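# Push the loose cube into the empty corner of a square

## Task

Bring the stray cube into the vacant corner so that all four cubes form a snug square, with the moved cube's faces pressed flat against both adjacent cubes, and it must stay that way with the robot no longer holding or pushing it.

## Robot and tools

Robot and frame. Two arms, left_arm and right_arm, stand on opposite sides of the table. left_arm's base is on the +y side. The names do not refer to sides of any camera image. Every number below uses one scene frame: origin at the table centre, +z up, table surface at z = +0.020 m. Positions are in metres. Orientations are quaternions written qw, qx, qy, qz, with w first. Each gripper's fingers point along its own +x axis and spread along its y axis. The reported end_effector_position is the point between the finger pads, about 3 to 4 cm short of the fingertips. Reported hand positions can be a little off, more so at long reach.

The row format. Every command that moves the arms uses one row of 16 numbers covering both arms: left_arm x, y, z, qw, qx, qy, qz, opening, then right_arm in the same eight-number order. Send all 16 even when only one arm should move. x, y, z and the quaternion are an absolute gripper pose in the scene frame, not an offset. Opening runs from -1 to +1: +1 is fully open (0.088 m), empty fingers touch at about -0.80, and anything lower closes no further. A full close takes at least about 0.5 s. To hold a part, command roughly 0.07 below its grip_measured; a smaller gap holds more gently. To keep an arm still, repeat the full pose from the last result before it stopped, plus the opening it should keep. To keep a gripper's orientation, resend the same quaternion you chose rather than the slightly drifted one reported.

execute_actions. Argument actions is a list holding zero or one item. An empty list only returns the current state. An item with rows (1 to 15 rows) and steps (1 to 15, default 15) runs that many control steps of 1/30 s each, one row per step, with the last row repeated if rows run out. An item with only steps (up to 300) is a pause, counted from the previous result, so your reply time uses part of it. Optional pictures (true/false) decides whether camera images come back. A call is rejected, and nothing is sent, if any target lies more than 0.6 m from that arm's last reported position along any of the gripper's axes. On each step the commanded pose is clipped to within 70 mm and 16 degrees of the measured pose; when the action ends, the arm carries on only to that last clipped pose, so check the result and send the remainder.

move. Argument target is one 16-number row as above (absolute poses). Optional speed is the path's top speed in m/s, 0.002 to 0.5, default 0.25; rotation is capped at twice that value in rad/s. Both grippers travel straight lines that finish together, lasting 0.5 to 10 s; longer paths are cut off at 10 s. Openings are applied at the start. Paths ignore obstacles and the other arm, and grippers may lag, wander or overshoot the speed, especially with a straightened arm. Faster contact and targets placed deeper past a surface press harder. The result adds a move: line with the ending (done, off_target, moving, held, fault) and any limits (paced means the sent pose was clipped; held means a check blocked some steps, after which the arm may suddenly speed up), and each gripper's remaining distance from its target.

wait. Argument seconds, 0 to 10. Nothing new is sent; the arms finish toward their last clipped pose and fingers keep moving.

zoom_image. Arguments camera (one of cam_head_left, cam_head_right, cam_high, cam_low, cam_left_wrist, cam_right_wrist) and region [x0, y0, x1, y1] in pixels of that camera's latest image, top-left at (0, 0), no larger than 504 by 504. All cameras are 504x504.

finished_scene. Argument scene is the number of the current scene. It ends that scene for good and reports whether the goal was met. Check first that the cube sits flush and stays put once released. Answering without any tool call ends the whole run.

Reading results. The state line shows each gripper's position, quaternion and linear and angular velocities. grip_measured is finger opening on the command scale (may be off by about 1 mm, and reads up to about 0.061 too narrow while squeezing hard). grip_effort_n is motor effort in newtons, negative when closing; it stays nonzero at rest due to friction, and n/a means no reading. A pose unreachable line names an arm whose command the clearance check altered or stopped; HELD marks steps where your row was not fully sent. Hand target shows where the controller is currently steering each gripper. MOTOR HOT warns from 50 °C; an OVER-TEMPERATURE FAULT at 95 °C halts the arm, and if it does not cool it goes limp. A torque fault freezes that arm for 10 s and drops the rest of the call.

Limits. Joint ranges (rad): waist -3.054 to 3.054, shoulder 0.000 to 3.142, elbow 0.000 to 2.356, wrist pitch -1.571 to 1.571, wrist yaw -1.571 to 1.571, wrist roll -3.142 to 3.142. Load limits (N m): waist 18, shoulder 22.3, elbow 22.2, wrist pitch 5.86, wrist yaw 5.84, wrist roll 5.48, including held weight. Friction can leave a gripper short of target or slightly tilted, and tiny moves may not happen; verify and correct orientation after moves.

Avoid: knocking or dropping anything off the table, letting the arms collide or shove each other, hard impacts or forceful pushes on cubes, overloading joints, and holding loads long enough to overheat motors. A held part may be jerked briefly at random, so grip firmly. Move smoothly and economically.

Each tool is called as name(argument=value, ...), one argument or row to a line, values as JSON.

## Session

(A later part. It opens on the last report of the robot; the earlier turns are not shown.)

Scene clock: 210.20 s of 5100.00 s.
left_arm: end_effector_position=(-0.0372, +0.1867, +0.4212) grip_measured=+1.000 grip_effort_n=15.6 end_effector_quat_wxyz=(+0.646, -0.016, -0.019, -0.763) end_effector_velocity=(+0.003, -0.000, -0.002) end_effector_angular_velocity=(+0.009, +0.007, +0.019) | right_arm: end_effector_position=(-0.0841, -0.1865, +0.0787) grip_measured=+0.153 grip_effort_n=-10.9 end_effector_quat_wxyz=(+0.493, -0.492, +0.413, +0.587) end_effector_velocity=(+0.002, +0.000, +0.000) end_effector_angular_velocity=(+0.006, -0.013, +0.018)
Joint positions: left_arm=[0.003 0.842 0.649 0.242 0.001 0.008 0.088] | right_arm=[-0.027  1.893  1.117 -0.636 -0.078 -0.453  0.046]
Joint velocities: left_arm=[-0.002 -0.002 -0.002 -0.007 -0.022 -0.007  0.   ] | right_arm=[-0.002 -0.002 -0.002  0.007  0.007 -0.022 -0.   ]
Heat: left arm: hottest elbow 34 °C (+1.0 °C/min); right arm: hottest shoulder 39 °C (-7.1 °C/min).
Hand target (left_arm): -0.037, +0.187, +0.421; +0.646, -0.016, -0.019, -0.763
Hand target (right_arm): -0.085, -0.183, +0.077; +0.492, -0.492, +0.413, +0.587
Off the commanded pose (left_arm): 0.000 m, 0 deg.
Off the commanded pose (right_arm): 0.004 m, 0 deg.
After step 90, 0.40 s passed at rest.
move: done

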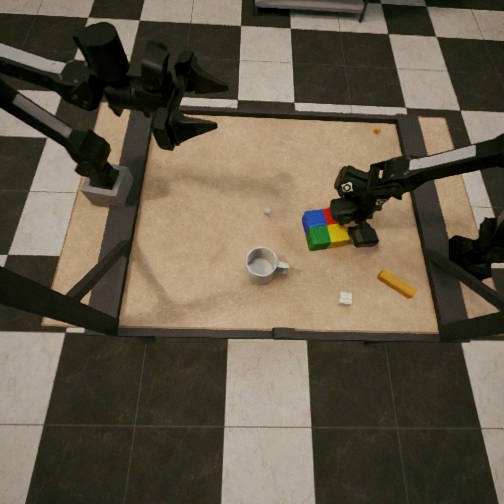

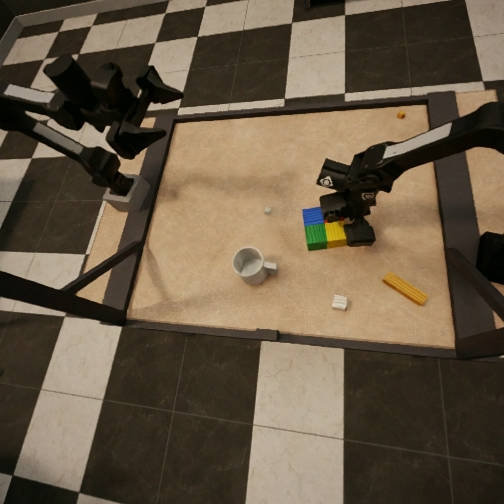

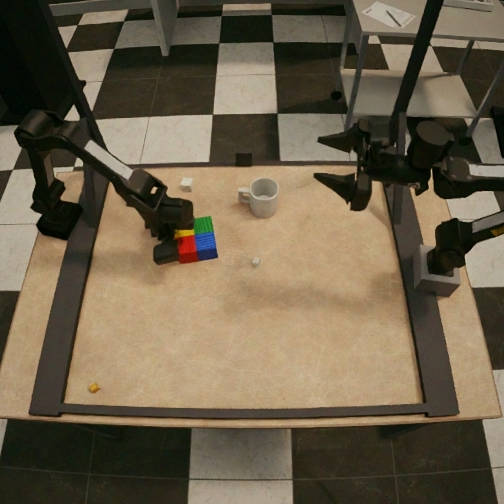

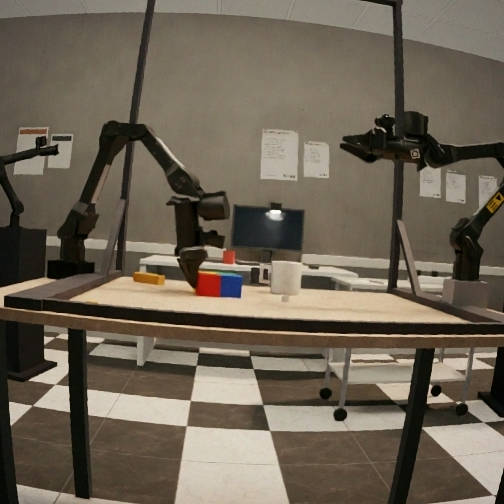

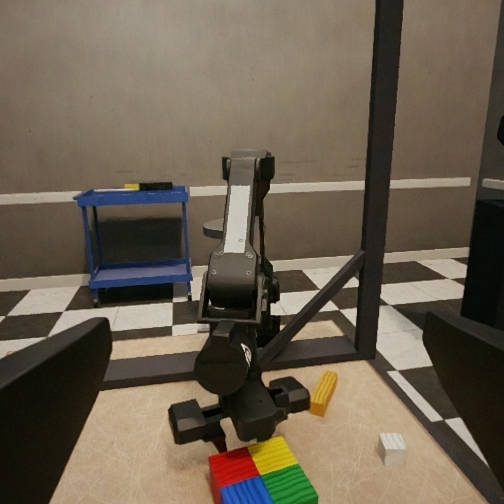

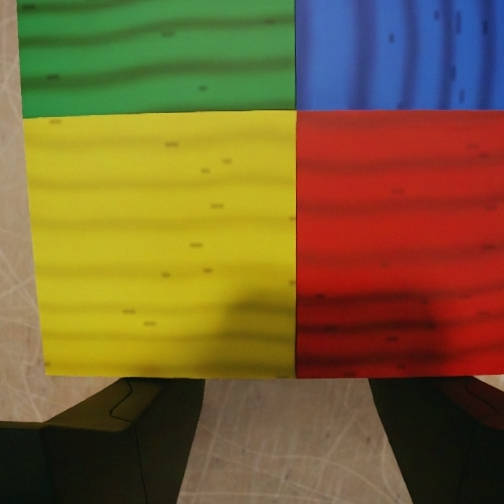

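Aligned. Back off and lift.

move(
  target=[-0.0372,0.1867,0.4211,0.646,-0.016,-0.019,-0.763,1,-0.0800,-0.210,0.092,0.492,-0.492,0.413,0.587,0.15],
  speed=0.03,
)

move(
  target=[-0.0372,0.1867,0.4211,0.646,-0.016,-0.019,-0.763,1,-0.0800,-0.210,0.19,0.492,-0.492,0.413,0.587,0.15],
  speed=0.1,
)

Scene clock: 216.50 s of 5100.00 s.
left_arm: end_effector_position=(-0.0372, +0.1867, +0.4212) grip_measured=+1.000 grip_effort_n=15.6 end_effector_quat_wxyz=(+0.646, -0.016, -0.019, -0.763) end_effector_velocity=(+0.003, -0.000, -0.002) end_effector_angular_velocity=(+0.009, +0.007, +0.019) | right_arm: end_effector_position=(-0.0799, -0.2087, +0.0883) grip_measured=+0.153 grip_effort_n=-10.9 end_effector_quat_wxyz=(+0.491, -0.494, +0.416, +0.585) end_effector_velocity=(-0.002, -0.006, -0.000) end_effector_angular_velocity=(-0.018, +0.013, +0.006)
Joint positions: left_arm=[0.003 0.842 0.649 0.242 0.001 0.008 0.088] | right_arm=[-0.058  1.814  1.056 -0.667 -0.08  -0.481  0.046]
Joint velocities: left_arm=[-0.002 -0.002 -0.002 -0.007 -0.022 -0.007  0.   ] | right_arm=[-0.002 -0.007 -0.007 -0.022 -0.007 -0.007 -0.   ]
Heat: left arm: hottest elbow 34 °C (+1.0 °C/min); right arm: hottest shoulder 38 °C (-8.1 °C/min).
Hand target (left_arm): -0.037, +0.187, +0.421; +0.646, -0.016, -0.019, -0.763
Hand target (right_arm): -0.080, -0.210, +0.092; +0.492, -0.492, +0.413, +0.587
Off the commanded pose (left_arm): 0.000 m, 0 deg.
Off the commanded pose (right_arm): 0.004 m, 1 deg.
After step 90, 2.10 s passed at rest.
move: done

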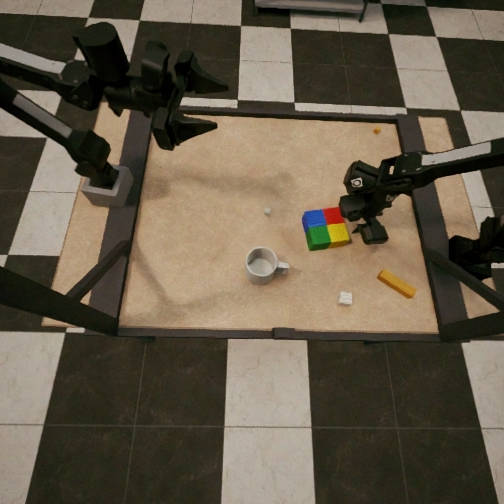

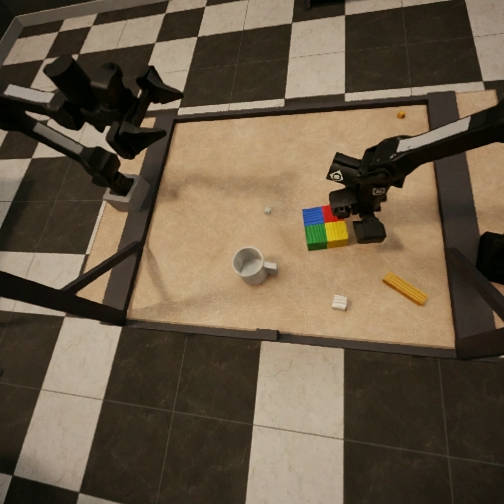

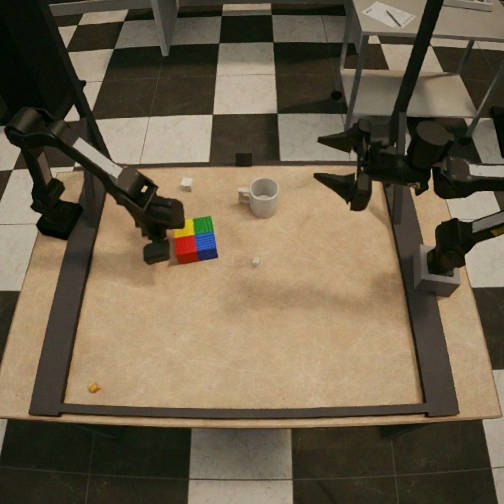

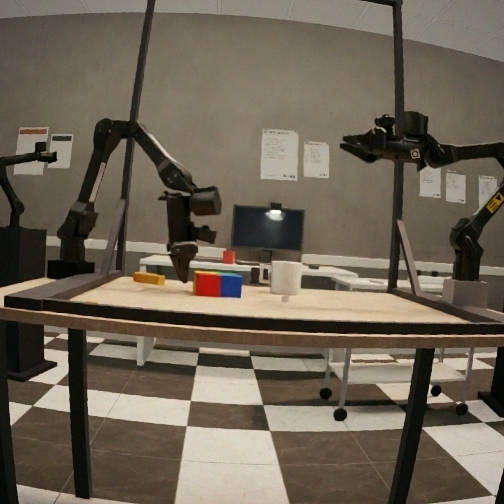

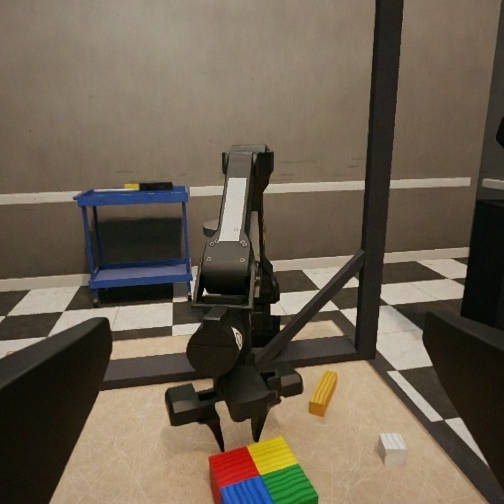

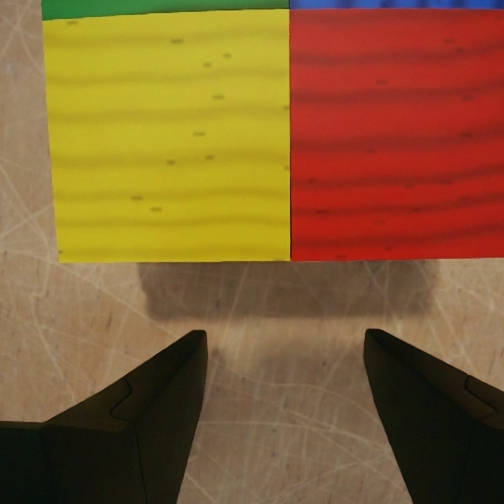

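Scene clock: 217.90 s of 5100.00 s.
left_arm: end_effector_position=(-0.0372, +0.1867, +0.4212) grip_measured=+1.000 grip_effort_n=15.6 end_effector_quat_wxyz=(+0.646, -0.016, -0.019, -0.763) end_effector_velocity=(+0.000, +0.000, -0.002) end_effector_angular_velocity=(+0.008, +0.006, +0.005) | right_arm: end_effector_position=(-0.0809, -0.2120, +0.1830) grip_measured=+0.153 grip_effort_n=-10.9 end_effector_quat_wxyz=(+0.487, -0.496, +0.421, +0.583) end_effector_velocity=(+0.002, -0.006, -0.001) end_effector_angular_velocity=(-0.023, -0.001, -0.001)
Joint positions: left_arm=[0.003 0.842 0.649 0.242 0.001 0.008 0.088] | right_arm=[-0.058  1.693  1.313 -1.056 -0.08  -0.482  0.046]
Joint velocities: left_arm=[-0.002 -0.002 -0.002 -0.007 -0.007 -0.007  0.   ] | right_arm=[-0.007 -0.002 -0.002 -0.022  0.007 -0.007 -0.   ]
Heat: left arm: hottest elbow 34 °C (+1.0 °C/min); right arm: hottest shoulder 38 °C (-8.1 °C/min).
Hand target (left_arm): -0.037, +0.187, +0.421; +0.646, -0.016, -0.019, -0.763
Hand target (right_arm): -0.080, -0.210, +0.190; +0.492, -0.492, +0.413, +0.587
Off the commanded pose (left_arm): 0.000 m, 0 deg.
Off the commanded pose (right_arm): 0.007 m, 1 deg.
move: done

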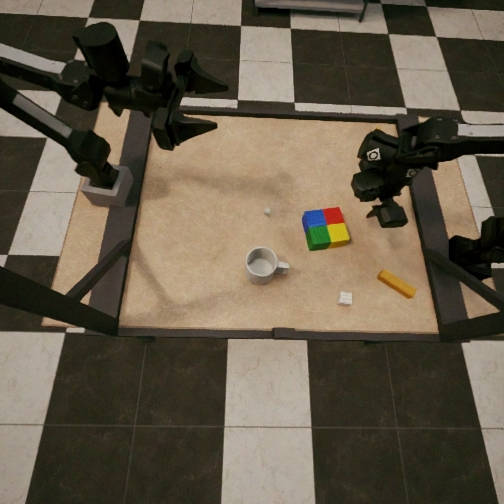

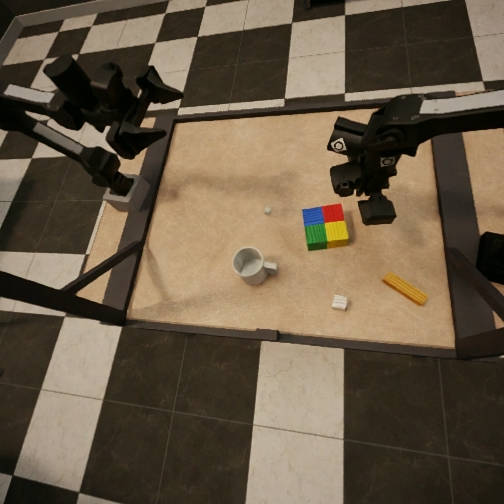

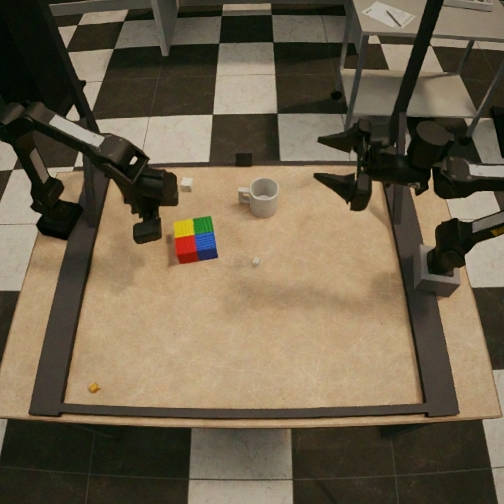

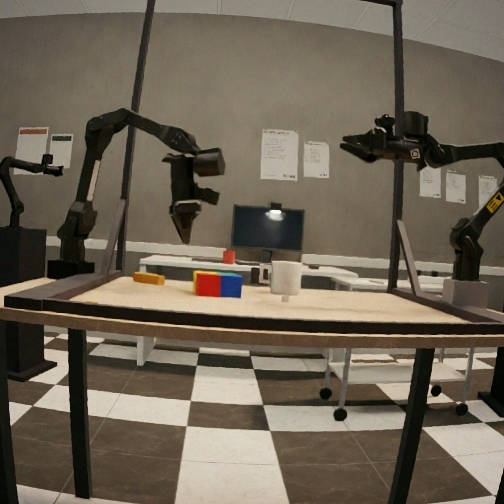

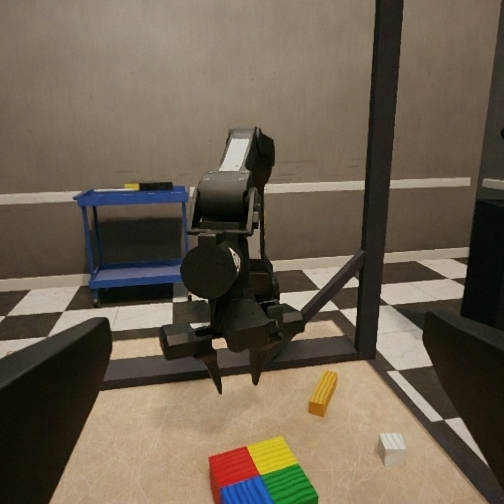

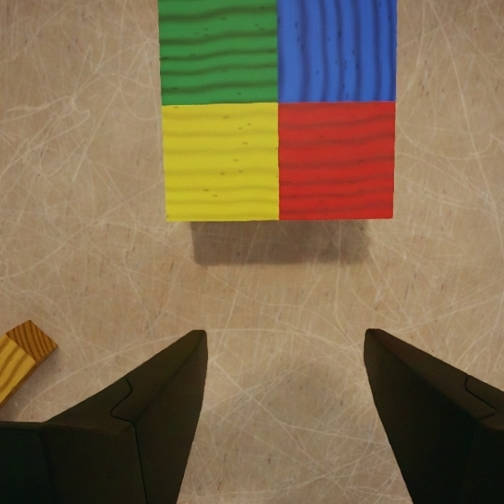

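zoom_image(
  camera="cam_right_wrist",
  region=[150, 0, 410, 230],
)

Region (150, 0, 410, 230) of cam_right_wrist's 504x504 image, scaled by 1.938, with more detail than that image has; it fills the top 446 rows of this view, and the rest is white.

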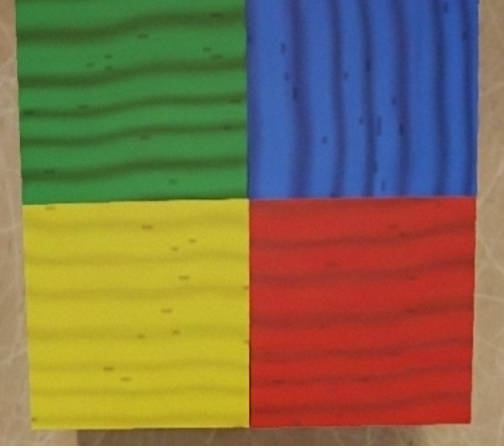

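The four cubes form a tight square.

finished_scene(
  scene=2,
)

The scene is finished: the task was done.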